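# Two robots load potato sack into crate on pallet

## Task

Get the entire orange mesh sack of potatoes inside the crate, and have the crate finish up resting on the pallet. The sack may be too heavy for a single robot, so one or both robots may work on it. At the end every gripper must have released and moved away. No robot may be toppled or left leaning, or the task fails. Anything that stays in place only because a robot is holding it does not count.

## Robot and tools

Robots: r1 and r2 are identical Hello Robot Stretch 3 units. Each has a two-wheel differential base (0.33 m long, 0.34 m wide, passive omni wheel at the rear), a mast carrying a lift, and a telescoping arm that reaches out to the robot's right. The base cannot drive sideways, so the gripper moves forward or back only when the base drives. Spins on the spot pivot about a point 0.05 m behind the front edge. With the arm retracted and the wrist folded, the wrist pokes up to 0.06 m past the right side and a spin sweeps a 0.28 m radius. An unfolded, level gripper reaches beyond that radius.

Frames: the base frame sits on the floor midway between the drive wheels, x forward, y left, z up. hand_pose is expressed in it, located where the closed fingertips meet. With all wrist joints at 0 that hand frame has x up, y pointing back along the arm to the mast, z toward the robot's rear. The odometry frame is the base frame at scene start. Each robot reports in its own frames, so relative placement of the two robots can only be judged from images, lidar_m, wrist_depth_mm and head_depth_mm.

execute_actions: argument actions is a list holding zero or one action object. That object has optional keys r1 and r2; each may contain base, joints and contact_limits. base takes exactly one of translate_m (metres, relative offset from where the base last reported itself, -1 to 1, positive forward) or rotate_rad (radians, relative turn, -3.2 to 3.2, positive counter-clockwise seen from above). joints holds absolute targets by name: lift_m 0 to 1.1 (arm height), arm_m 0 to 0.52 (extension), wrist_yaw_rad -1.345 to 4.42 (0 along the arm, positive toward the front, 3.0 folded over the base), wrist_pitch_rad -1.57 to 0.451 (0 level, negative tips fingers down), wrist_roll_rad -2.911 to 2.911 (0 fingers side by side), gripper_m -0.089 to 0.179 (larger is wider; actual fingertip gap is 0.007 m less when nearly shut, 0.025 m less when wide, zero below 0.007), head_pan_rad -3.953 to 1.73 (0 forward, positive left, -1.57 along the arm), head_tilt_rad -1.53 to 0.419 (negative looks down). Done tolerances: 0.004 m for lift, arm and gripper; 0.02 rad for yaw, roll and head; 0.05 for pitch. contact_limits takes {arm_m: N}, a motor_effort percentage 1 to 100 at which the arm motion halts with contact_stop; smaller is gentler, too small stops immediately; it also caps holding force until the next action. cameras is an optional list of names (r1_head_camera, r1_nav_camera, r1_wrist_camera, r2_head_camera, r2_nav_camera, r2_wrist_camera, or all); omitted or null means all, [] means none. All motions in the action begin at once; each action lasts at most 15 s. An unknown key or out-of-range number rejects the whole call and nothing moves. Anything you leave out may still be driving toward an older target without the status showing it. If a result reports a stop, later motion, wait and finished_scene calls in that same reply are skipped. Example: {"r1": {"base": {"translate_m": 0.3}}, "r2": {"base": {"translate_m": 0.3}, "joints": {"head_pan_rad": -0.8}}}.

wait: seconds 0 to 10; commands nothing new and returns state and images. zoom_image: camera plus region [x0, y0, x1, y1] in pixels from the top-left, at most 504 by 504, only for cameras with full images in the latest result. finished_scene: scene, the number of the scene being ended; irreversible, the result tells whether it succeeded.

Results: base_status and joint_status describe how the last accepted action ended. done for the base only means the wheels turned the commanded amount, slipping included. off_target means it stopped short and may still push. After contact_stop, time_out or torque_fault the old target is dropped; the joint holds where it stopped, except that arm or lift after contact_stop goes slack until commanded again (a loaded lift may sag). on_its_own lists uncommanded items; held at is a target, not a position. motor_effort is percent of maximum, positive toward larger joint values, bracketed value is the peak; readings carry fixed offsets and noise. Positive wheel effort drives forward. Rest effort outside its range suggests pushing or a load. lidar_m: 12 distances in metres from the base origin, 30-degree sectors starting straight ahead and going counter-clockwise (4th left, 7th rear, 10th right), plane 0.17 m above the floor, range 0.15 to 12 m, - means nothing; it sees the other robot but not itself or clear objects, and parts of sectors 5, 6, 9, 10 can be blocked. wrist_depth_mm (45 to 1000) and head_depth_mm (280 to 4000, sideways image) are 7 by 7 median depth grids from top left. base_odometry counts wheel rotation; heading ranges -3.142 to 3.142, left positive. turned_by_wheels and turned_by_imu give turning since the last result. base_tilt gives forward and right lean in degrees with a fixed bias up to about 4.

Gripping: command gripper_m below the object's width; lower squeezes harder, but the stall guard eases off, so heavy items may slip; resend a different value to re-squeeze. To release, open at least 0.02 beyond the contact value. Neither the reading nor done proves a grasp.

Safety: fold or unfold the wrist only with lift_m 0.32 to 0.95, wrist_pitch_rad -0.4 and roll near 0; once folded the lift can go to 0.25. With yaw below -0.4 keep pitch at -0.5 or lower. Full base speed (0.30 m/s, 1.9 rad/s) requires lift below 0.30, arm below 0.03, yaw above 2.54; otherwise 0.10 m/s and 0.63 rad/s. The base, wrist and head have no contact stop. Wrist servos that strain for several seconds shut off for 10 s. Pushing against something rigid with the gripper higher than about 0.45 m, a raised contact limit, or repeat pushes can tip a robot; so can driving while hooked on a fixed object or snagging furniture, especially in reverse. To recover, reverse in small steps, free the gripper, and lower lift to about 0.2. Robots must never press into each other; once bases touch, any further drive is a hard press. Two robots given the same drive can differ by up to 2.5 cm per metre, which strains a shared load. The robots hold the last command while you think, and loose objects may occasionally get nudged. Avoid drops, slams and hard pushes.

Each tool is called after ">>>" as name([rows], argument=value, ...), one row to a line, values as JSON.

## Session

I'll start by looking at the scene.

>>> execute_actions(actions=[])

Scene clock: 0.00 s.
r1.base_odometry: x=+0.000 y=+0.000 heading=+0.000 (m, m, rad; r1's odometry frame)
r1.turned_by_wheels: +0.000 (rad since the last result)
r1.turned_by_imu: +0.000 (rad since the last result)
r1.base_tilt: forward=-2.1 right=+0.0 (deg)
r1.lidar_m: 0.74 0.88 0.97 0.97 1.15 2.07 6.28 4.33 2.30 1.39 0.84 0.74
r1.head_depth_mm: 649 654 656 661 663 670 673 / 669 673 677 680 684 692 695 / 689 694 700 704 709 711 719 / 712 716 724 728 733 737 742 / 738 738 748 753 759 764 770 / 763 768 774 777 783 788 797 / 792 795 804 807 817 819 830
r1.base_status: not commanded
r1.joint_positions: lift_m=+0.308 arm_m=+0.001 wrist_yaw_rad=+2.908 wrist_pitch_rad=-0.491 wrist_roll_rad=-0.001 gripper_m=+0.037 head_pan_rad=+0.010 head_tilt_rad=-0.005
r1.joint_status: not commanded
r1.motor_effort: left_wheel=+0 right_wheel=+0 lift_m=+19 arm_m=+0 wrist_yaw_rad=+0 wrist_pitch_rad=+3 wrist_roll_rad=+1 gripper_m=+0 head_pan_rad=+0 head_tilt_rad=+1 (%)
r1.hand_pose: x=+0.0285 y=+0.0632 z=+0.3044 quat_wxyz=(+0.251, +0.701, +0.091, +0.662) (m; r1's base frame)
r1.wrist_depth_mm: - - 977 968 959 926 908 / - - - - - 961 947 / 827 - 818 809 788 806 819 / 653 - 654 666 661 659 676 / 567 549 564 559 556 558 562 / 483 - - 484 474 484 480 / - - - 431 423 421 432
r2.base_odometry: x=+0.000 y=+0.000 heading=+0.000 (m, m, rad; r2's odometry frame)
r2.turned_by_wheels: +0.000 (rad since the last result)
r2.turned_by_imu: +0.000 (rad since the last result)
r2.base_tilt: forward=-2.1 right=+0.0 (deg)
r2.lidar_m: 1.41 1.43 0.97 0.90 0.91 1.15 2.35 3.37 4.26 5.86 2.29 1.52
r2.head_depth_mm: 1433 1450 1448 1469 1474 1483 1491 / 1420 1424 1424 1439 1447 1456 1473 / 1387 1397 1411 1407 1425 1425 1441 / 1364 1384 1389 1392 1400 1403 1410 / 1353 1358 1363 1361 1362 1383 1388 / 1325 1323 1333 1346 1347 1354 1371 / 1297 1308 1319 1318 1342 1341 1349
r2.base_status: not commanded
r2.joint_positions: lift_m=+0.385 arm_m=-0.002 wrist_yaw_rad=+2.948 wrist_pitch_rad=-0.504 wrist_roll_rad=+0.000 gripper_m=+0.037 head_pan_rad=+0.005 head_tilt_rad=+0.005
r2.joint_status: not commanded
r2.motor_effort: left_wheel=+1 right_wheel=+0 lift_m=+20 arm_m=+0 wrist_yaw_rad=+0 wrist_pitch_rad=+5 wrist_roll_rad=+0 gripper_m=+0 head_pan_rad=+0 head_tilt_rad=+1 (%)
r2.hand_pose: x=+0.0197 y=+0.0658 z=+0.3791 quat_wxyz=(+0.242, +0.698, +0.110, +0.664) (m; r2's base frame)
r2.wrist_depth_mm: - 845 903 996 - - - / - 926 995 - - - - / 883 973 938 965 991 985 - / 785 - 800 818 801 805 825 / 671 - 704 679 703 686 691 / 587 589 - 595 579 600 609 / 517 535 - 523 530 525 528
pictures: r1_head_camera (sideways: a quarter turn clockwise sets it upright), r1_nav_camera (sideways: a quarter turn counterclockwise sets it upright), r1_wrist_camera, r2_head_camera (sideways: a quarter turn clockwise sets it upright), r2_nav_camera (sideways: a quarter turn counterclockwise sets it upright), r2_wrist_camera
Images, in order (width x height): r1_head_camera 896x504, r1_nav_camera 672x504, r1_wrist_camera 644x364, r2_head_camera 896x504, r2_nav_camera 672x504, r2_wrist_camera 644x364.

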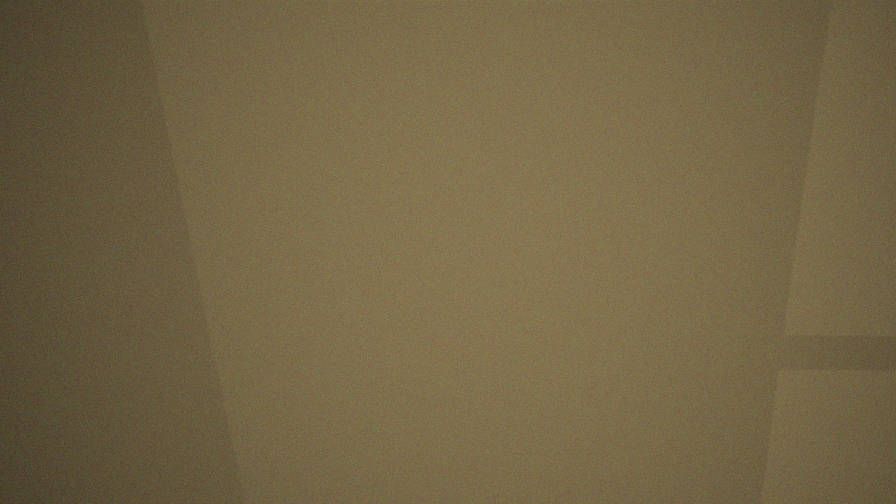

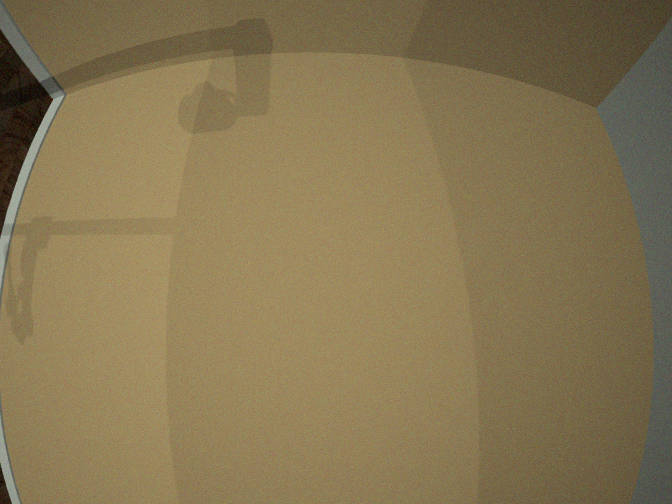

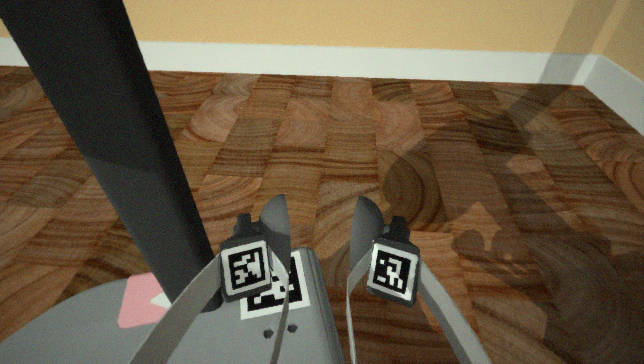

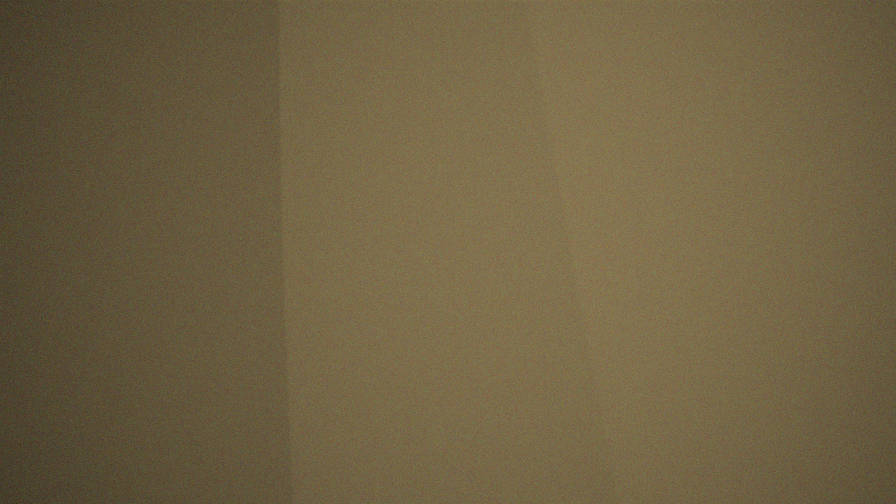

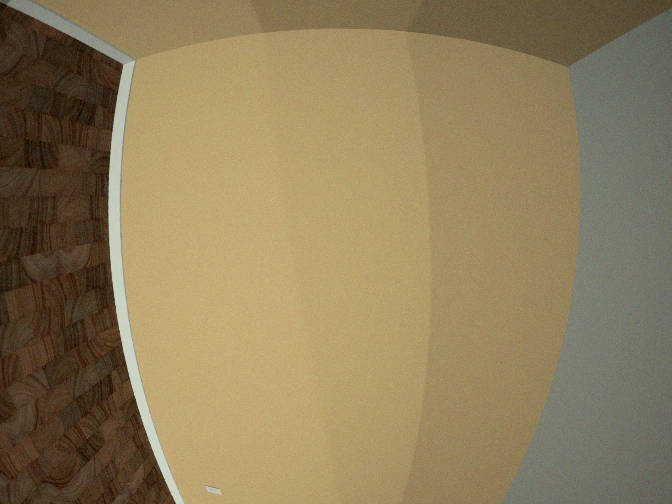

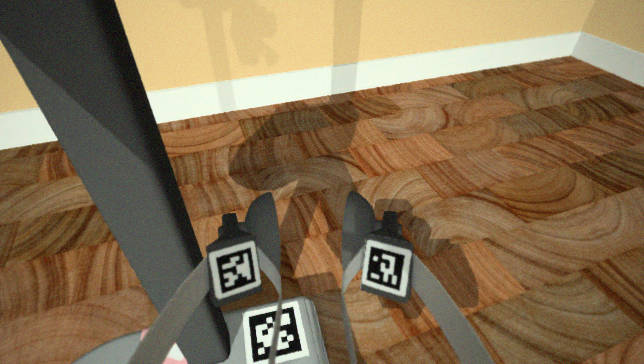

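Both robots are facing walls, so I'll turn their heads to look around.

>>> execute_actions([
  {"r1": {"joints": {"head_pan_rad": -2.8, "head_tilt_rad": -0.4}}, "r2": {"joints": {"head_pan_rad": -2.0, "head_tilt_rad": -0.4}}},
], cameras=["r1_head_camera", "r1_nav_camera", "r2_head_camera", "r2_nav_camera"])

Scene clock: 5.47 s.
r1.base_odometry: x=+0.000 y=+0.000 heading=+0.000 (m, m, rad; r1's odometry frame)
r1.turned_by_wheels: +0.000 (rad since the last result)
r1.turned_by_imu: +0.001 (rad since the last result)
r1.base_tilt: forward=-2.2 right=+0.1 (deg)
r1.lidar_m: 0.75 0.88 0.97 0.97 1.15 2.06 6.26 4.32 2.31 1.39 0.84 0.74
r1.head_depth_mm: - - - 3278 2208 1675 1359 / - - - 3304 2192 1677 1347 / - - - 3288 2221 1667 1351 / - - - 3255 2216 1654 1348 / - - - 3185 2173 1665 1343 / - - - 3248 2172 1657 1336 / - - - 3212 2151 1657 1324
r1.base_status: not commanded
r1.joint_positions: lift_m=+0.308 arm_m=+0.001 wrist_yaw_rad=+2.908 wrist_pitch_rad=-0.491 wrist_roll_rad=-0.001 gripper_m=+0.037 head_pan_rad=-2.793 head_tilt_rad=-0.395
r1.joint_status: all done
r1.motor_effort: left_wheel=+1(0) right_wheel=+0(1) lift_m=+19(20) arm_m=+0(1) wrist_yaw_rad=+1(0) wrist_pitch_rad=+3(3) wrist_roll_rad=+0(0) gripper_m=+0(0) head_pan_rad=-4(54) head_tilt_rad=-2(19) (%)
r1.hand_pose: x=+0.0285 y=+0.0632 z=+0.3044 quat_wxyz=(+0.251, +0.701, +0.091, +0.662) (m; r1's base frame)
r1.wrist_depth_mm: - - - - 940 923 906 / - - - - 970 981 939 / 803 - 822 803 812 817 785 / 661 - 664 670 655 658 660 / 558 545 582 568 557 557 559 / 484 - - 486 476 478 483 / - - - 428 413 431 424
r2.base_odometry: x=+0.000 y=+0.000 heading=+0.000 (m, m, rad; r2's odometry frame)
r2.turned_by_wheels: +0.000 (rad since the last result)
r2.turned_by_imu: +0.001 (rad since the last result)
r2.base_tilt: forward=-2.1 right=+0.1 (deg)
r2.lidar_m: 1.41 1.43 0.97 0.90 0.91 1.15 2.35 3.38 4.28 5.83 2.28 1.52
r2.head_depth_mm: 3790 3990 - 3197 2263 1748 1420 / - - - 3197 2239 1732 1417 / - - - 3143 2247 1722 1407 / - - - 3135 2199 1725 1397 / - - - 3101 2188 1702 1399 / - - - 3082 2193 1704 1395 / - - - 3056 2173 1698 1401
r2.base_status: not commanded
r2.joint_positions: lift_m=+0.385 arm_m=-0.002 wrist_yaw_rad=+2.948 wrist_pitch_rad=-0.504 wrist_roll_rad=+0.000 gripper_m=+0.037 head_pan_rad=-1.993 head_tilt_rad=-0.395
r2.joint_status: all done
r2.motor_effort: left_wheel=+1(1) right_wheel=-1(1) lift_m=+21(20) arm_m=-1(1) wrist_yaw_rad=+0(1) wrist_pitch_rad=+5(5) wrist_roll_rad=+0(0) gripper_m=-1(0) head_pan_rad=-2(34) head_tilt_rad=-2(22) (%)
r2.hand_pose: x=+0.0197 y=+0.0658 z=+0.3791 quat_wxyz=(+0.242, +0.698, +0.110, +0.664) (m; r2's base frame)
r2.wrist_depth_mm: - 854 932 - - - - / - 943 986 - - - - / 885 968 980 987 981 995 982 / 790 - 812 810 807 813 823 / 683 - 700 672 708 691 698 / 583 587 - 602 583 597 595 / 517 532 - 527 526 528 531
pictures: r1_head_camera (sideways: a quarter turn clockwise sets it upright), r1_nav_camera (sideways: a quarter turn counterclockwise sets it upright), r2_head_camera (sideways: a quarter turn clockwise sets it upright), r2_nav_camera (sideways: a quarter turn counterclockwise sets it upright)
Images, in order (width x height): r1_head_camera 896x504, r1_nav_camera 672x504, r2_head_camera 896x504, r2_nav_camera 672x504.

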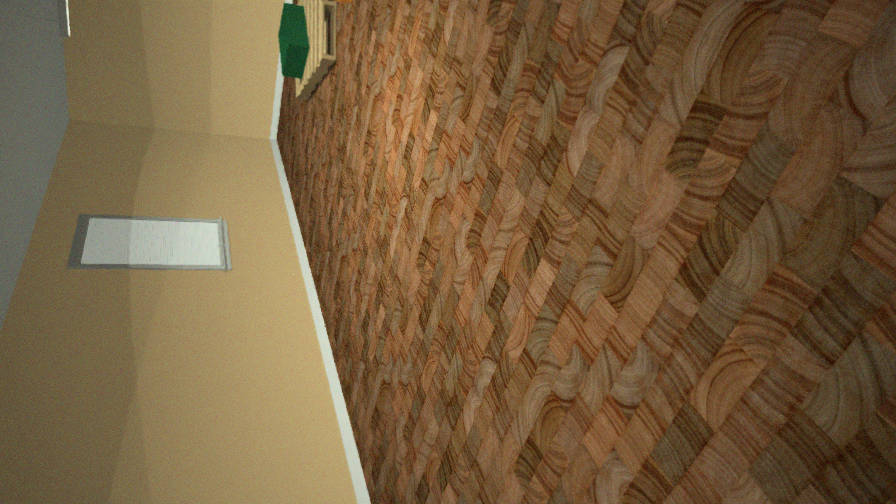

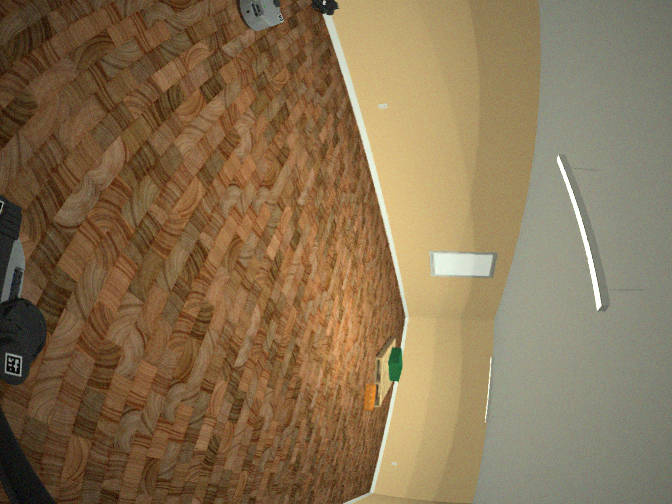

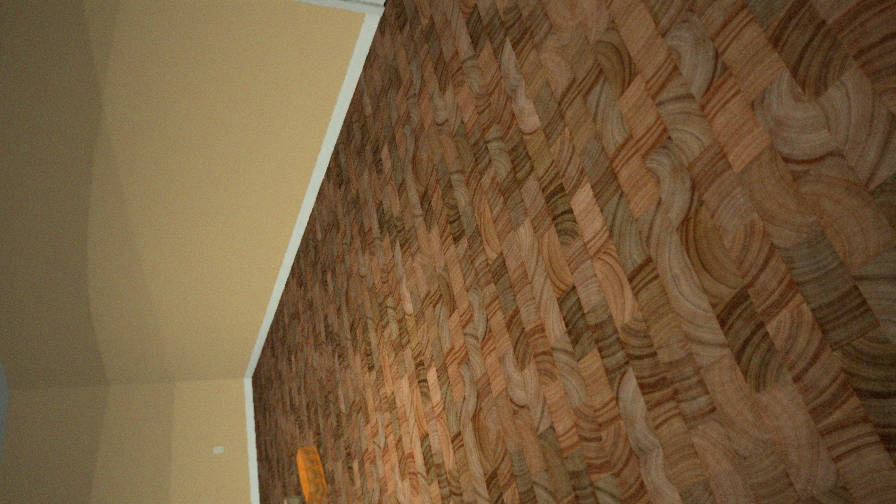

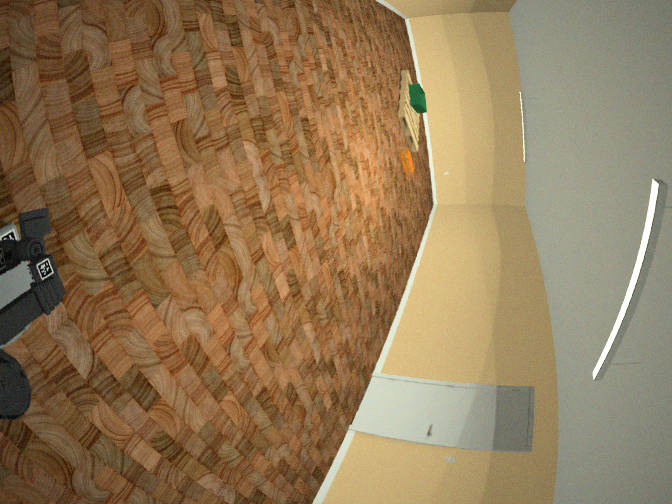

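>>> execute_actions([
  {"r1": {"joints": {"lift_m": 0.27, "head_pan_rad": 0.0, "head_tilt_rad": -0.35}}, "r2": {"joints": {"lift_m": 0.27, "head_pan_rad": 0.0, "head_tilt_rad": -0.35}}},
], cameras=[])

>>> execute_actions([
  {"r1": {"base": {"rotate_rad": 3.05}}, "r2": {"base": {"rotate_rad": -1.62}}},
], cameras=["r1_nav_camera", "r2_nav_camera"])

Scene clock: 43.83 s.
r1.base_odometry: x=+0.000 y=+0.000 heading=+0.000 (m, m, rad; r1's odometry frame)
r1.turned_by_wheels: +0.000 (rad since the last result)
r1.turned_by_imu: +0.001 (rad since the last result)
r1.base_tilt: forward=-2.1 right=+0.1 (deg)
r1.lidar_m: 0.74 0.88 0.97 0.97 1.15 2.07 6.29 4.28 2.31 1.39 0.84 0.74
r1.head_depth_mm: 575 611 654 707 763 832 915 / 589 626 673 727 792 861 950 / 603 646 693 753 822 900 998 / 618 665 716 776 850 932 1040 / 639 686 739 804 888 982 1093 / 655 708 765 833 918 1018 1147 / 679 732 795 866 956 1065 1204
r1.base_status: not commanded
r1.joint_positions: lift_m=+0.270 arm_m=+0.001 wrist_yaw_rad=+2.908 wrist_pitch_rad=-0.492 wrist_roll_rad=-0.001 gripper_m=+0.037 head_pan_rad=-0.007 head_tilt_rad=-0.359
r1.joint_status: all done
r1.motor_effort: left_wheel=+1(0) right_wheel=+0(0) lift_m=+16(16) arm_m=+1(1) wrist_yaw_rad=+0(1) wrist_pitch_rad=+3(3) wrist_roll_rad=+0(0) gripper_m=+0(0) head_pan_rad=+4(54) head_tilt_rad=+2(7) (%)
r1.hand_pose: x=+0.0285 y=+0.0631 z=+0.2667 quat_wxyz=(+0.251, +0.700, +0.091, +0.662) (m; r1's base frame)
r1.wrist_depth_mm: - 999 - 975 968 941 904 / 941 972 963 932 883 949 911 / 763 - 720 730 725 754 718 / 610 - 608 612 594 606 604 / 515 513 543 531 517 511 503 / - - - - 431 443 440 / - - - - 387 390 388
r2.base_odometry: x=+0.000 y=+0.000 heading=+0.000 (m, m, rad; r2's odometry frame)
r2.turned_by_wheels: +0.000 (rad since the last result)
r2.turned_by_imu: +0.001 (rad since the last result)
r2.base_tilt: forward=-2.1 right=+0.2 (deg)
r2.lidar_m: 1.41 1.43 0.97 0.90 0.91 1.15 2.35 3.37 4.28 5.83 2.28 1.53
r2.head_depth_mm: 1281 1360 1463 1589 1732 1793 1467 / 1256 1342 1446 1560 1700 1795 1442 / 1230 1306 1413 1540 1662 1747 1453 / 1221 1300 1391 1513 1646 1722 1444 / 1206 1281 1367 1484 1603 1703 1436 / 1180 1259 1347 1450 1570 1670 1429 / 1170 1247 1324 1431 1546 1649 1425
r2.base_status: not commanded
r2.joint_positions: lift_m=+0.270 arm_m=-0.002 wrist_yaw_rad=+2.948 wrist_pitch_rad=-0.505 wrist_roll_rad=+0.000 gripper_m=+0.037 head_pan_rad=-0.007 head_tilt_rad=-0.359
r2.joint_status: all done
r2.motor_effort: left_wheel=+0(1) right_wheel=-2(1) lift_m=+15(14) arm_m=-1(0) wrist_yaw_rad=+1(0) wrist_pitch_rad=+6(5) wrist_roll_rad=+0(0) gripper_m=+0(0) head_pan_rad=+2(35) head_tilt_rad=+4(8) (%)
r2.hand_pose: x=+0.0197 y=+0.0656 z=+0.2639 quat_wxyz=(+0.243, +0.698, +0.110, +0.664) (m; r2's base frame)
r2.wrist_depth_mm: - 846 907 - - - - / - 888 941 947 968 967 991 / 736 748 745 743 750 754 762 / 608 - 615 621 614 624 631 / 518 - 556 543 531 528 535 / 477 - - 448 447 462 463 / - - - - 405 409 411
pictures: none
No camera images: the call's "cameras" was empty. Leave "cameras" out to get every camera's image.

Scene clock: 46.80 s.
r1.base_odometry: x=+0.000 y=+0.000 heading=+3.050 (m, m, rad; r1's odometry frame)
r1.turned_by_wheels: +3.050 (rad since the last result)
r1.turned_by_imu: +3.065 (rad since the last result)
r1.base_tilt: forward=-2.1 right=+0.1 (deg)
r1.lidar_m: 6.28 4.48 2.35 1.64 0.88 0.74 0.74 0.84 0.98 0.97 1.10 1.80
r1.head_depth_mm: - - - 3573 2357 1756 1394 / - - - 3593 2333 1732 1385 / - - - 3561 2340 1724 1375 / - - - 3497 2302 1724 1368 / - - - 3510 2288 1727 1374 / - - - 3467 2287 1710 1378 / - - - 3488 2306 1713 1370
r1.base_status: done
r1.joint_positions: lift_m=+0.270 arm_m=+0.001 wrist_yaw_rad=+2.908 wrist_pitch_rad=-0.492 wrist_roll_rad=-0.001 gripper_m=+0.037 head_pan_rad=-0.007 head_tilt_rad=-0.359
r1.joint_status: not commanded
r1.motor_effort: left_wheel=+0(5) right_wheel=+2(11) lift_m=+15(16) arm_m=+0(0) wrist_yaw_rad=+0(0) wrist_pitch_rad=+3(3) wrist_roll_rad=+0(0) gripper_m=+0(0) head_pan_rad=+4(4) head_tilt_rad=+2(3) (%)
r1.hand_pose: x=+0.0285 y=+0.0631 z=+0.2667 quat_wxyz=(+0.251, +0.700, +0.091, +0.662) (m; r1's base frame)
r1.wrist_depth_mm: - - - - - - - / 849 949 939 963 952 941 954 / 731 - 744 737 753 747 728 / 604 - 590 613 606 613 613 / 511 512 543 523 522 517 509 / - - - - 430 440 446 / - - - - 385 383 384
r2.base_odometry: x=+0.000 y=+0.000 heading=-1.620 (m, m, rad; r2's odometry frame)
r2.turned_by_wheels: -1.620 (rad since the last result)
r2.turned_by_imu: -1.602 (rad since the last result)
r2.base_tilt: forward=-2.1 right=+0.1 (deg)
r2.lidar_m: 5.85 2.43 1.56 1.41 1.42 0.99 0.90 0.91 1.11 2.19 3.37 4.10
r2.head_depth_mm: - - - 3494 2354 1822 1464 / - - - 3512 2380 1810 1456 / - - - 3449 2364 1788 1449 / - - - 3483 2327 1785 1452 / - - - 3433 2311 1772 1438 / - - - 3378 2309 1781 1431 / - - - 3362 2322 1767 1433
r2.base_status: done
r2.joint_positions: lift_m=+0.270 arm_m=-0.002 wrist_yaw_rad=+2.948 wrist_pitch_rad=-0.505 wrist_roll_rad=+0.000 gripper_m=+0.037 head_pan_rad=-0.007 head_tilt_rad=-0.359
r2.joint_status: not commanded
r2.motor_effort: left_wheel=+1(11) right_wheel=-3(9) lift_m=+15(15) arm_m=+0(1) wrist_yaw_rad=+0(0) wrist_pitch_rad=+6(6) wrist_roll_rad=+0(0) gripper_m=+0(0) head_pan_rad=+3(3) head_tilt_rad=+3(3) (%)
r2.hand_pose: x=+0.0197 y=+0.0656 z=+0.2639 quat_wxyz=(+0.243, +0.698, +0.110, +0.664) (m; r2's base frame)
r2.wrist_depth_mm: - - - - - - - / - 924 946 954 945 970 990 / 738 743 743 747 753 757 774 / 611 - 618 611 618 624 634 / 519 - 553 540 542 529 534 / 481 - - 448 446 464 464 / - - - - 407 408 407
pictures: r1_nav_camera (sideways: a quarter turn counterclockwise sets it upright), r2_nav_camera (sideways: a quarter turn counterclockwise sets it upright)
Images, in order (width x height): r1_nav_camera 672x504, r2_nav_camera 672x504.

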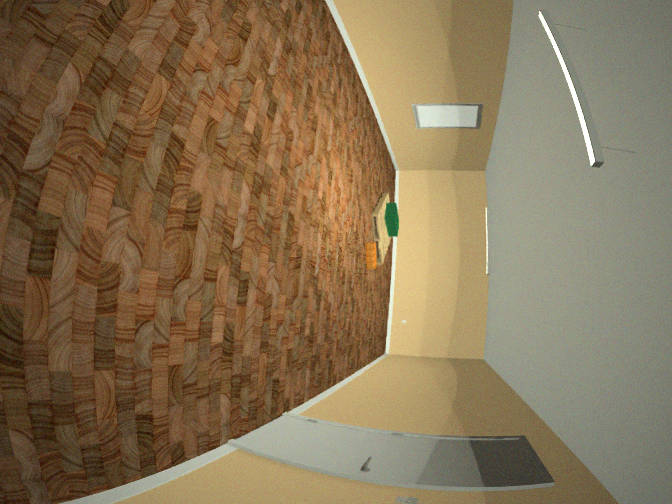

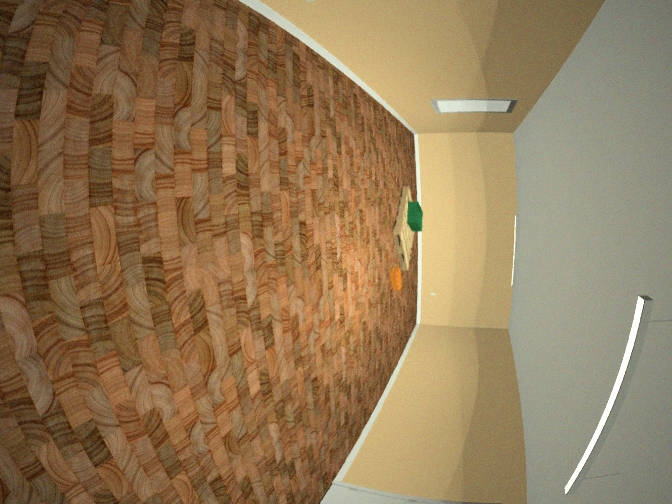

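>>> execute_actions([
  {"r1": {"base": {"translate_m": 1.0}}, "r2": {"base": {"translate_m": 1.0}}},
], cameras=[])

>>> execute_actions([
  {"r1": {"base": {"translate_m": 1.0}}, "r2": {"base": {"translate_m": 1.0}}},
], cameras=[])

>>> execute_actions([
  {"r1": {"base": {"translate_m": 0.7}}, "r2": {"base": {"translate_m": 0.7}}},
], cameras=["r1_head_camera", "r1_nav_camera", "r2_head_camera", "r2_nav_camera"])

Scene clock: 58.93 s.
r1.base_odometry: x=-0.996 y=+0.092 heading=+3.050 (m, m, rad; r1's odometry frame)
r1.turned_by_wheels: +0.000 (rad since the last result)
r1.turned_by_imu: +0.006 (rad since the last result)
r1.base_tilt: forward=-2.0 right=+0.1 (deg)
r1.lidar_m: 5.28 4.24 1.98 3.57 2.05 1.73 1.72 1.41 1.19 1.19 1.34 2.21
r1.head_depth_mm: - - - 3669 2342 1756 1390 / - - - 3589 2340 1746 1387 / - - - 3552 2339 1735 1378 / - - - 3576 2295 1718 1377 / - - - 3530 2316 1723 1374 / - - - 3439 2311 1715 1368 / - - - 3440 2319 1723 1370
r1.base_status: done
r1.joint_positions: lift_m=+0.270 arm_m=+0.001 wrist_yaw_rad=+2.908 wrist_pitch_rad=-0.492 wrist_roll_rad=-0.001 gripper_m=+0.037 head_pan_rad=-0.007 head_tilt_rad=-0.358
r1.joint_status: not commanded
r1.motor_effort: left_wheel=-1(6) right_wheel=+2(9) lift_m=+15(16) arm_m=+1(1) wrist_yaw_rad=+0(1) wrist_pitch_rad=+3(3) wrist_roll_rad=+0(0) gripper_m=+0(0) head_pan_rad=+4(4) head_tilt_rad=+3(3) (%)
r1.hand_pose: x=+0.0285 y=+0.0631 z=+0.2667 quat_wxyz=(+0.251, +0.700, +0.091, +0.662) (m; r1's base frame)
r1.wrist_depth_mm: - - - - - - - / 920 964 961 904 945 937 968 / 740 - 739 732 745 756 756 / 607 - 601 609 600 602 608 / 499 507 539 516 509 510 515 / - - - - 434 438 435 / - - - - 387 386 392
r2.base_odometry: x=-0.049 y=-0.999 heading=-1.620 (m, m, rad; r2's odometry frame)
r2.turned_by_wheels: +0.000 (rad since the last result)
r2.turned_by_imu: +0.002 (rad since the last result)
r2.base_tilt: forward=-2.1 right=+0.1 (deg)
r2.lidar_m: 4.86 2.71 1.73 1.58 1.58 1.95 1.89 1.90 2.33 1.88 3.20 3.94
r2.head_depth_mm: - - - 3544 2383 1809 1462 / - - - 3510 2372 1805 1454 / - - - 3480 2349 1802 1443 / - - - 3401 2338 1783 1448 / - - - 3377 2367 1784 1439 / - - - 3397 2318 1783 1423 / - - - 3341 2342 1780 1433
r2.base_status: done
r2.joint_positions: lift_m=+0.270 arm_m=-0.002 wrist_yaw_rad=+2.948 wrist_pitch_rad=-0.506 wrist_roll_rad=+0.000 gripper_m=+0.037 head_pan_rad=-0.007 head_tilt_rad=-0.358
r2.joint_status: not commanded
r2.motor_effort: left_wheel=+1(10) right_wheel=-3(5) lift_m=+15(15) arm_m=-1(1) wrist_yaw_rad=+0(0) wrist_pitch_rad=+6(6) wrist_roll_rad=+0(0) gripper_m=+0(0) head_pan_rad=+3(3) head_tilt_rad=+3(3) (%)
r2.hand_pose: x=+0.0197 y=+0.0656 z=+0.2638 quat_wxyz=(+0.243, +0.698, +0.110, +0.664) (m; r2's base frame)
r2.wrist_depth_mm: - - - - - - - / - 955 947 938 963 961 970 / 728 747 739 747 745 763 768 / 611 - 617 611 620 623 626 / 514 - 553 543 540 531 532 / 478 - - 446 447 465 465 / - - - - 407 409 411
pictures: none
No camera images: the call's "cameras" was empty. Leave "cameras" out to get every camera's image.

Scene clock: 63.97 s.
r1.base_odometry: x=-1.992 y=+0.183 heading=+3.050 (m, m, rad; r1's odometry frame)
r1.turned_by_wheels: +0.000 (rad since the last result)
r1.turned_by_imu: +0.005 (rad since the last result)
r1.base_tilt: forward=-2.2 right=+0.1 (deg)
r1.lidar_m: 4.28 4.00 1.60 3.35 3.21 2.71 2.70 1.67 1.39 1.38 1.59 2.62
r1.head_depth_mm: - - - 3630 2359 1756 1394 / - - - 3572 2360 1736 1381 / - - - 3628 2332 1731 1379 / - - - 3551 2312 1736 1372 / - - - 3482 2313 1723 1378 / - - - 3475 2307 1713 1374 / - - - 3449 2320 1704 1370
r1.base_status: done
r1.joint_positions: lift_m=+0.270 arm_m=+0.001 wrist_yaw_rad=+2.908 wrist_pitch_rad=-0.492 wrist_roll_rad=-0.001 gripper_m=+0.037 head_pan_rad=-0.007 head_tilt_rad=-0.358
r1.joint_status: not commanded
r1.motor_effort: left_wheel=-1(6) right_wheel=+2(9) lift_m=+16(16) arm_m=-1(0) wrist_yaw_rad=+0(1) wrist_pitch_rad=+3(3) wrist_roll_rad=+0(0) gripper_m=+0(0) head_pan_rad=+4(4) head_tilt_rad=+3(2) (%)
r1.hand_pose: x=+0.0285 y=+0.0631 z=+0.2667 quat_wxyz=(+0.251, +0.700, +0.091, +0.662) (m; r1's base frame)
r1.wrist_depth_mm: - - - - - - - / 930 951 944 951 961 958 937 / 743 - 724 736 733 754 719 / 615 - 599 595 595 604 595 / 504 508 544 529 523 511 508 / - - - - 432 440 437 / - - - - 387 383 389
r2.base_odometry: x=-0.098 y=-1.998 heading=-1.620 (m, m, rad; r2's odometry frame)
r2.turned_by_wheels: +0.000 (rad since the last result)
r2.turned_by_imu: +0.001 (rad since the last result)
r2.base_tilt: forward=-2.1 right=+0.0 (deg)
r2.lidar_m: 3.85 2.97 1.91 1.74 1.75 2.14 2.88 2.90 3.31 1.51 3.01 3.75
r2.head_depth_mm: - - - 3457 2409 1814 1455 / - - - 3494 2375 1808 1459 / - - - 3417 2368 1790 1444 / - - - 3421 2347 1795 1437 / - - - 3386 2370 1763 1449 / - - - 3383 2298 1787 1431 / - - - 3330 2313 1759 1437
r2.base_status: done
r2.joint_positions: lift_m=+0.270 arm_m=-0.002 wrist_yaw_rad=+2.948 wrist_pitch_rad=-0.506 wrist_roll_rad=+0.000 gripper_m=+0.037 head_pan_rad=-0.007 head_tilt_rad=-0.358
r2.joint_status: not commanded
r2.motor_effort: left_wheel=+2(11) right_wheel=-3(5) lift_m=+15(15) arm_m=-1(0) wrist_yaw_rad=+0(0) wrist_pitch_rad=+6(6) wrist_roll_rad=+0(0) gripper_m=+0(1) head_pan_rad=+3(2) head_tilt_rad=+3(3) (%)
r2.hand_pose: x=+0.0197 y=+0.0656 z=+0.2638 quat_wxyz=(+0.243, +0.698, +0.110, +0.664) (m; r2's base frame)
r2.wrist_depth_mm: - - - - - - - / - 928 931 958 954 957 986 / 733 740 747 744 748 755 757 / 608 - 611 616 622 625 631 / 519 499 556 540 544 528 526 / 470 - - 448 449 464 466 / - - - - 408 408 407
pictures: none
No camera images: the call's "cameras" was empty. Leave "cameras" out to get every camera's image.

Scene clock: 68.10 s.
r1.base_odometry: x=-2.689 y=+0.248 heading=+3.050 (m, m, rad; r1's odometry frame)
r1.turned_by_wheels: +0.000 (rad since the last result)
r1.turned_by_imu: +0.003 (rad since the last result)
r1.base_tilt: forward=-2.2 right=+0.1 (deg)
r1.lidar_m: 3.57 3.80 1.34 3.21 3.63 3.38 3.38 1.85 1.53 1.53 1.76 2.92
r1.head_depth_mm: - - - 3661 2359 1745 1384 / - - - 3643 2368 1734 1387 / - - - 3556 2357 1736 1375 / - - - 3476 2329 1727 1373 / - - - 3430 2310 1725 1381 / - - - 3375 2313 1721 1371 / - - - 3528 2294 1711 1356
r1.base_status: done
r1.joint_positions: lift_m=+0.270 arm_m=+0.001 wrist_yaw_rad=+2.908 wrist_pitch_rad=-0.492 wrist_roll_rad=-0.001 gripper_m=+0.037 head_pan_rad=-0.007 head_tilt_rad=-0.358
r1.joint_status: not commanded
r1.motor_effort: left_wheel=-1(5) right_wheel=+2(8) lift_m=+15(16) arm_m=+0(1) wrist_yaw_rad=+1(0) wrist_pitch_rad=+3(3) wrist_roll_rad=+0(0) gripper_m=+0(0) head_pan_rad=+4(4) head_tilt_rad=+2(3) (%)
r1.hand_pose: x=+0.0285 y=+0.0631 z=+0.2667 quat_wxyz=(+0.251, +0.700, +0.091, +0.662) (m; r1's base frame)
r1.wrist_depth_mm: - - - - - - - / 942 959 957 944 - 947 982 / 742 - 750 741 753 733 756 / 593 - 611 592 605 606 607 / 511 505 544 520 518 514 509 / - - - - 435 443 429 / - - - - 388 390 383
r2.base_odometry: x=-0.132 y=-2.697 heading=-1.620 (m, m, rad; r2's odometry frame)
r2.turned_by_wheels: +0.000 (rad since the last result)
r2.turned_by_imu: +0.001 (rad since the last result)
r2.base_tilt: forward=-2.1 right=+0.1 (deg)
r2.lidar_m: 3.16 3.19 2.03 1.85 1.86 2.29 3.56 3.60 3.19 1.25 2.93 3.61
r2.head_depth_mm: - - - 3403 2358 1809 1463 / - - - 3507 2388 1796 1447 / - - - 3459 2393 1786 1464 / - - - 3325 2350 1813 1448 / - - - 3090 2337 1784 1448 / - - - 3109 2364 1769 1433 / - - - 3230 2293 1760 1438
r2.base_status: done
r2.joint_positions: lift_m=+0.270 arm_m=-0.002 wrist_yaw_rad=+2.948 wrist_pitch_rad=-0.506 wrist_roll_rad=+0.000 gripper_m=+0.037 head_pan_rad=-0.007 head_tilt_rad=-0.358
r2.joint_status: not commanded
r2.motor_effort: left_wheel=+1(9) right_wheel=-2(6) lift_m=+15(15) arm_m=-1(1) wrist_yaw_rad=+1(0) wrist_pitch_rad=+6(6) wrist_roll_rad=+0(0) gripper_m=+0(0) head_pan_rad=+2(3) head_tilt_rad=+3(3) (%)
r2.hand_pose: x=+0.0197 y=+0.0656 z=+0.2638 quat_wxyz=(+0.243, +0.698, +0.110, +0.664) (m; r2's base frame)
r2.wrist_depth_mm: - - - - - - - / - 945 941 968 970 984 983 / 734 738 741 754 753 765 774 / 604 - 615 622 615 620 623 / 519 509 554 549 538 528 534 / 474 - - 447 450 458 463 / - - - - 405 408 408
pictures: r1_head_camera (sideways: a quarter turn clockwise sets it upright), r1_nav_camera (sideways: a quarter turn counterclockwise sets it upright), r2_head_camera (sideways: a quarter turn clockwise sets it upright), r2_nav_camera (sideways: a quarter turn counterclockwise sets it upright)
Images, in order (width x height): r1_head_camera 896x504, r1_nav_camera 672x504, r2_head_camera 896x504, r2_nav_camera 672x504.

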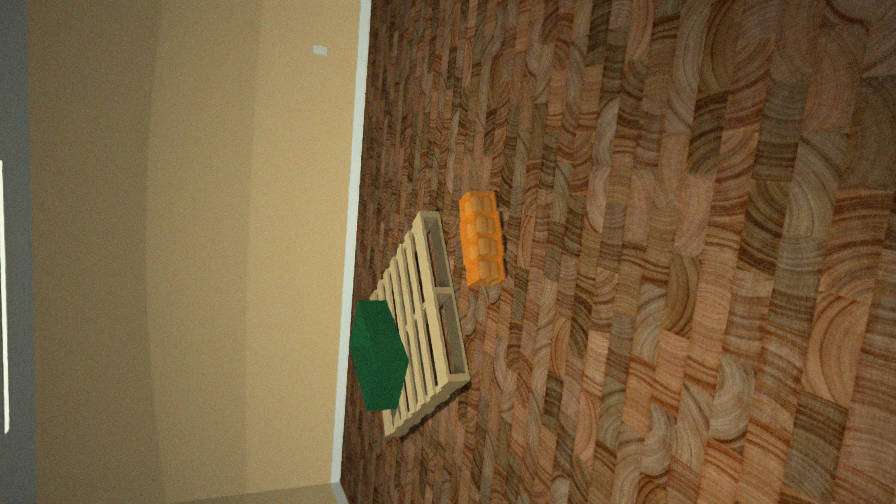

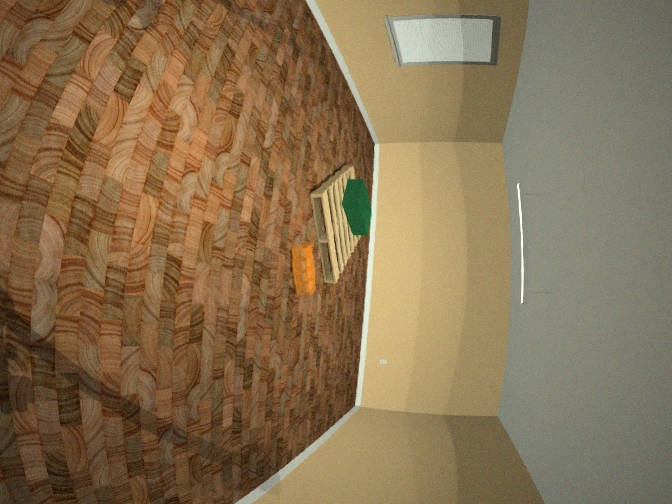

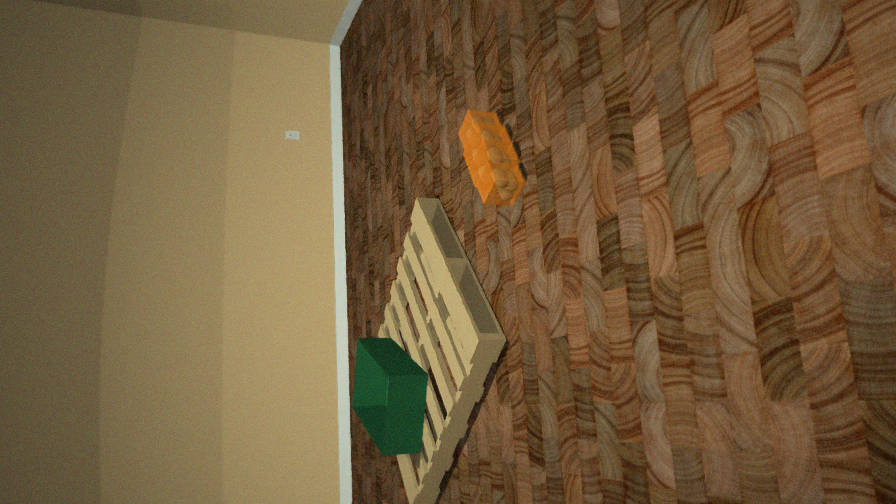

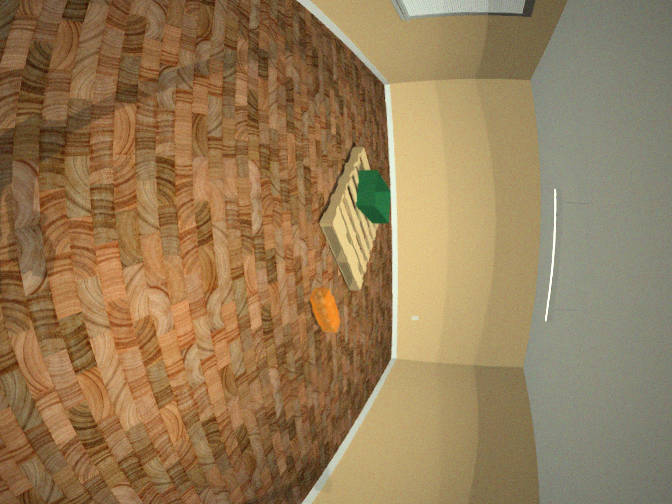

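>>> zoom_image(camera="r2_head_camera", region=[300, 80, 600, 504])

Region (300, 80, 600, 504) of r2_head_camera's 896x504 image, scaled by 1.189, with more detail than that image has; it fills the left 357 columns of this view, and the rest is white.

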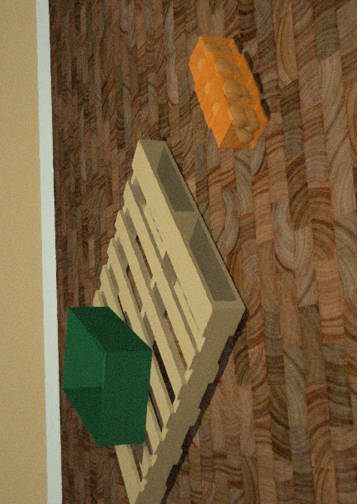

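>>> execute_actions([
  {"r1": {"base": {"rotate_rad": -0.208}}, "r2": {"base": {"rotate_rad": 0.087}}},
], cameras=[])

>>> execute_actions([
  {"r1": {"base": {"translate_m": 1.0}, "joints": {"head_tilt_rad": -0.5, "head_pan_rad": 0.3}}, "r2": {"base": {"translate_m": 1.0}, "joints": {"head_tilt_rad": -0.55}}},
], cameras=["r1_head_camera", "r2_head_camera"])

Scene clock: 159.33 s.
r1.base_odometry: x=-2.689 y=+0.248 heading=+2.842 (m, m, rad; r1's odometry frame)
r1.turned_by_wheels: -0.208 (rad since the last result)
r1.turned_by_imu: -0.208 (rad since the last result)
r1.base_tilt: forward=-2.1 right=+0.1 (deg)
r1.lidar_m: 3.95 3.57 3.30 1.34 3.35 3.50 3.39 2.18 1.59 1.53 1.62 2.23
r1.head_depth_mm: - - - 3655 2342 1746 1399 / - - - 3577 2346 1738 1390 / - - - 3593 2364 1733 1378 / - - - 3538 2311 1731 1383 / - - - 3560 2311 1717 1372 / - - - 3418 2286 1695 1365 / - - - 3210 2309 1718 1363
r1.base_status: done
r1.joint_positions: lift_m=+0.270 arm_m=+0.001 wrist_yaw_rad=+2.908 wrist_pitch_rad=-0.492 wrist_roll_rad=-0.001 gripper_m=+0.037 head_pan_rad=-0.007 head_tilt_rad=-0.358
r1.joint_status: not commanded
r1.motor_effort: left_wheel=+2(6) right_wheel=-1(6) lift_m=+16(16) arm_m=+0(0) wrist_yaw_rad=+0(0) wrist_pitch_rad=+3(3) wrist_roll_rad=+0(0) gripper_m=+0(0) head_pan_rad=+4(4) head_tilt_rad=+2(3) (%)
r1.hand_pose: x=+0.0285 y=+0.0631 z=+0.2667 quat_wxyz=(+0.251, +0.700, +0.091, +0.662) (m; r1's base frame)
r1.wrist_depth_mm: - - - - - - - / 959 938 939 965 972 918 960 / 739 - 729 738 727 738 739 / 597 - 605 612 603 603 607 / 517 517 541 528 525 515 510 / - - - - 427 432 446 / - - - - 388 386 387
r2.base_odometry: x=-0.132 y=-2.697 heading=-1.533 (m, m, rad; r2's odometry frame)
r2.turned_by_wheels: +0.087 (rad since the last result)
r2.turned_by_imu: +0.087 (rad since the last result)
r2.base_tilt: forward=-2.2 right=+0.1 (deg)
r2.lidar_m: 3.16 2.84 1.96 1.85 1.89 2.45 3.54 3.64 3.04 1.23 2.97 3.84
r2.head_depth_mm: - - - 3459 2402 1806 1461 / - - - 3419 2377 1800 1449 / - - - 3396 2371 1786 1456 / - - - 3197 2342 1797 1436 / - - - 3065 2314 1784 1448 / - - - 3309 2320 1771 1445 / - - - 3379 2328 1758 1427
r2.base_status: done
r2.joint_positions: lift_m=+0.270 arm_m=-0.002 wrist_yaw_rad=+2.948 wrist_pitch_rad=-0.506 wrist_roll_rad=+0.000 gripper_m=+0.037 head_pan_rad=-0.007 head_tilt_rad=-0.358
r2.joint_status: not commanded
r2.motor_effort: left_wheel=-1(8) right_wheel=+1(6) lift_m=+15(15) arm_m=-1(1) wrist_yaw_rad=+1(0) wrist_pitch_rad=+6(6) wrist_roll_rad=+0(0) gripper_m=+0(0) head_pan_rad=+2(2) head_tilt_rad=+3(3) (%)
r2.hand_pose: x=+0.0197 y=+0.0656 z=+0.2638 quat_wxyz=(+0.243, +0.698, +0.110, +0.664) (m; r2's base frame)
r2.wrist_depth_mm: - - - - - - - / - 941 941 930 954 961 975 / 738 736 746 750 751 765 753 / 610 - 615 624 622 628 638 / 521 508 555 541 535 527 530 / 478 - - 446 448 460 459 / - - - - 406 409 408
pictures: none
No camera images: the call's "cameras" was empty. Leave "cameras" out to get every camera's image.

Scene clock: 164.37 s.
r1.base_odometry: x=-3.644 y=+0.543 heading=+2.842 (m, m, rad; r1's odometry frame)
r1.turned_by_wheels: +0.000 (rad since the last result)
r1.turned_by_imu: +0.005 (rad since the last result)
r1.base_tilt: forward=-2.2 right=+0.0 (deg)
r1.lidar_m: 4.36 2.65 3.29 1.25 3.34 4.55 4.39 2.17 1.62 1.57 1.64 2.26
r1.head_depth_mm: 3642 - - 2707 1939 1544 1259 / 3752 - - 2651 1945 1534 1269 / 3802 - - 2636 1929 1524 1259 / 3936 - - 2564 1927 1521 1257 / - - 3360 2501 1932 1519 1256 / - - 3342 2457 1909 1504 1257 / - - - 2601 1892 1501 1247
r1.base_status: done
r1.joint_positions: lift_m=+0.270 arm_m=+0.001 wrist_yaw_rad=+2.908 wrist_pitch_rad=-0.492 wrist_roll_rad=-0.001 gripper_m=+0.037 head_pan_rad=+0.293 head_tilt_rad=-0.495
r1.joint_status: all done
r1.motor_effort: left_wheel=+1(8) right_wheel=-2(5) lift_m=+15(16) arm_m=+0(1) wrist_yaw_rad=+0(1) wrist_pitch_rad=+3(3) wrist_roll_rad=+0(0) gripper_m=+0(0) head_pan_rad=+4(29) head_tilt_rad=-2(11) (%)
r1.hand_pose: x=+0.0285 y=+0.0631 z=+0.2667 quat_wxyz=(+0.251, +0.700, +0.091, +0.662) (m; r1's base frame)
r1.wrist_depth_mm: - - - - - - - / 945 959 958 935 941 944 948 / 753 - 742 726 734 739 724 / 608 - 597 585 603 602 610 / 509 512 545 525 511 504 503 / - - - - 434 435 449 / - - - - 387 388 387
r2.base_odometry: x=-0.094 y=-3.696 heading=-1.533 (m, m, rad; r2's odometry frame)
r2.turned_by_wheels: +0.000 (rad since the last result)
r2.turned_by_imu: +0.001 (rad since the last result)
r2.base_tilt: forward=-2.1 right=+0.0 (deg)
r2.lidar_m: 2.16 2.96 2.04 1.92 1.96 2.55 4.55 4.38 3.02 1.14 2.89 3.76
r2.head_depth_mm: 3812 - 3440 2432 1836 1520 1287 / 3813 - 3373 2380 1869 1522 1290 / 3694 - 3438 2240 1850 1510 1279 / 3695 - 3057 2177 1849 1506 1270 / 3626 3981 2833 2224 1835 1512 1272 / 3569 3932 2745 2246 1834 1488 1261 / 3659 3839 3243 2326 1818 1489 1264
r2.base_status: done
r2.joint_positions: lift_m=+0.270 arm_m=-0.002 wrist_yaw_rad=+2.948 wrist_pitch_rad=-0.506 wrist_roll_rad=+0.000 gripper_m=+0.037 head_pan_rad=-0.007 head_tilt_rad=-0.544
r2.joint_status: all done
r2.motor_effort: left_wheel=-1(6) right_wheel=+1(7) lift_m=+15(15) arm_m=-1(1) wrist_yaw_rad=+0(0) wrist_pitch_rad=+6(6) wrist_roll_rad=+0(0) gripper_m=+0(0) head_pan_rad=+2(3) head_tilt_rad=-3(16) (%)
r2.hand_pose: x=+0.0197 y=+0.0656 z=+0.2638 quat_wxyz=(+0.243, +0.698, +0.110, +0.664) (m; r2's base frame)
r2.wrist_depth_mm: - - - - - - - / - 942 956 947 960 966 953 / 741 736 741 751 742 757 764 / 608 - 615 618 620 628 628 / 519 507 560 549 540 532 531 / 477 - - 448 448 457 460 / - - - - 407 406 409
pictures: r1_head_camera (sideways: a quarter turn clockwise sets it upright), r2_head_camera (sideways: a quarter turn clockwise sets it upright)
Images, in order (width x height): r1_head_camera 896x504, r2_head_camera 896x504.

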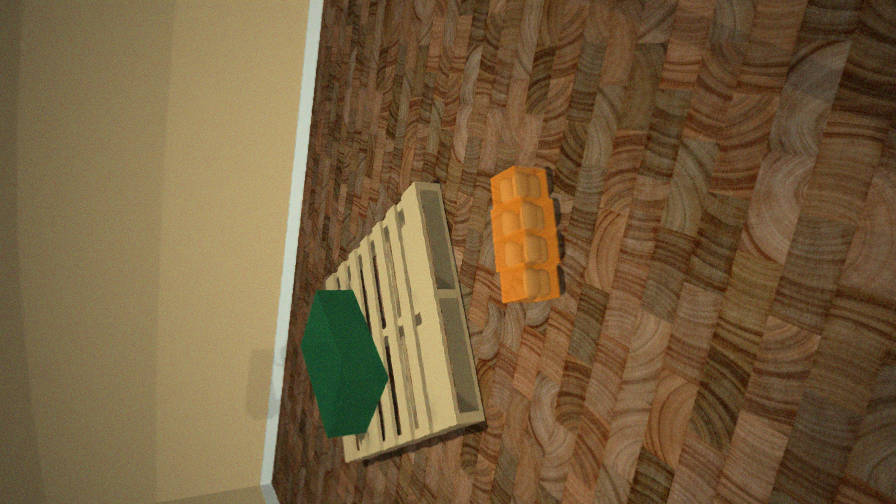

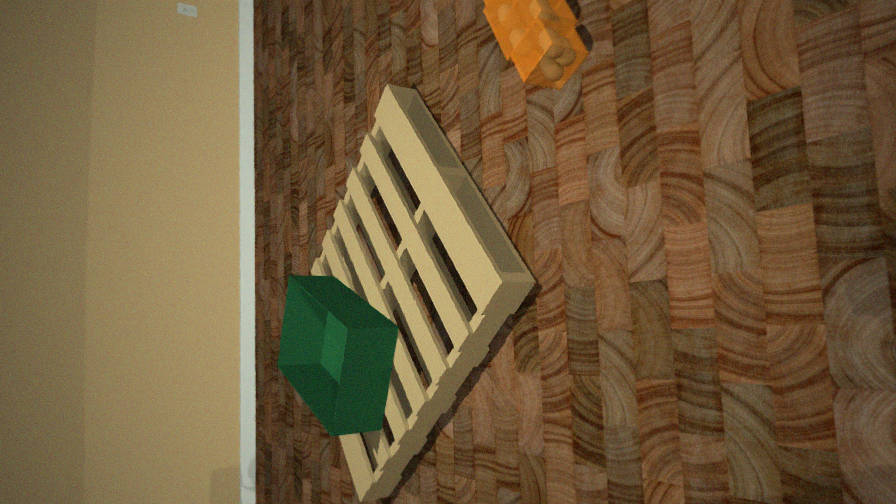

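>>> zoom_image(camera="r2_head_camera", region=[240, 240, 560, 504])

>>> zoom_image(camera="r1_head_camera", region=[280, 150, 600, 470])

Region (240, 240, 560, 504) of r2_head_camera's 896x504 image, scaled by 1.575, with more detail than that image has; it fills the top 416 rows of this view, and the rest is white.

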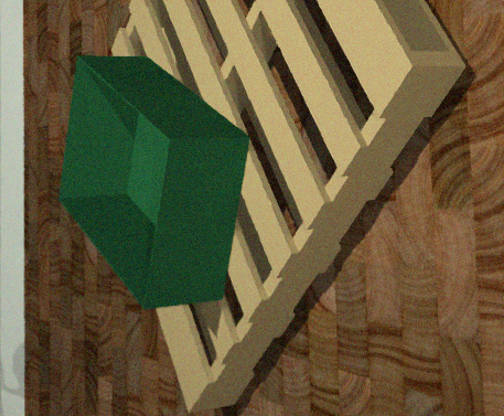

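Region (280, 150, 600, 470) of r1_head_camera's 896x504 image, scaled by 1.575, with more detail than that image has.

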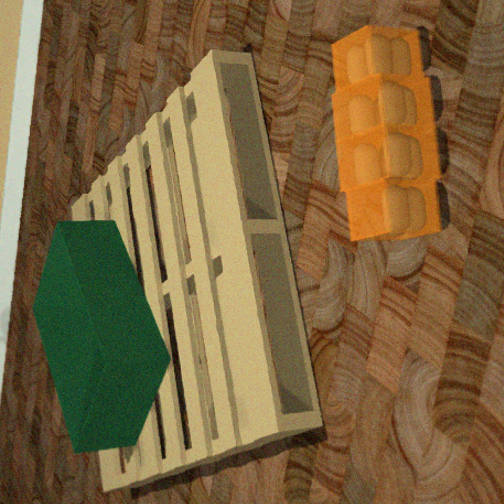

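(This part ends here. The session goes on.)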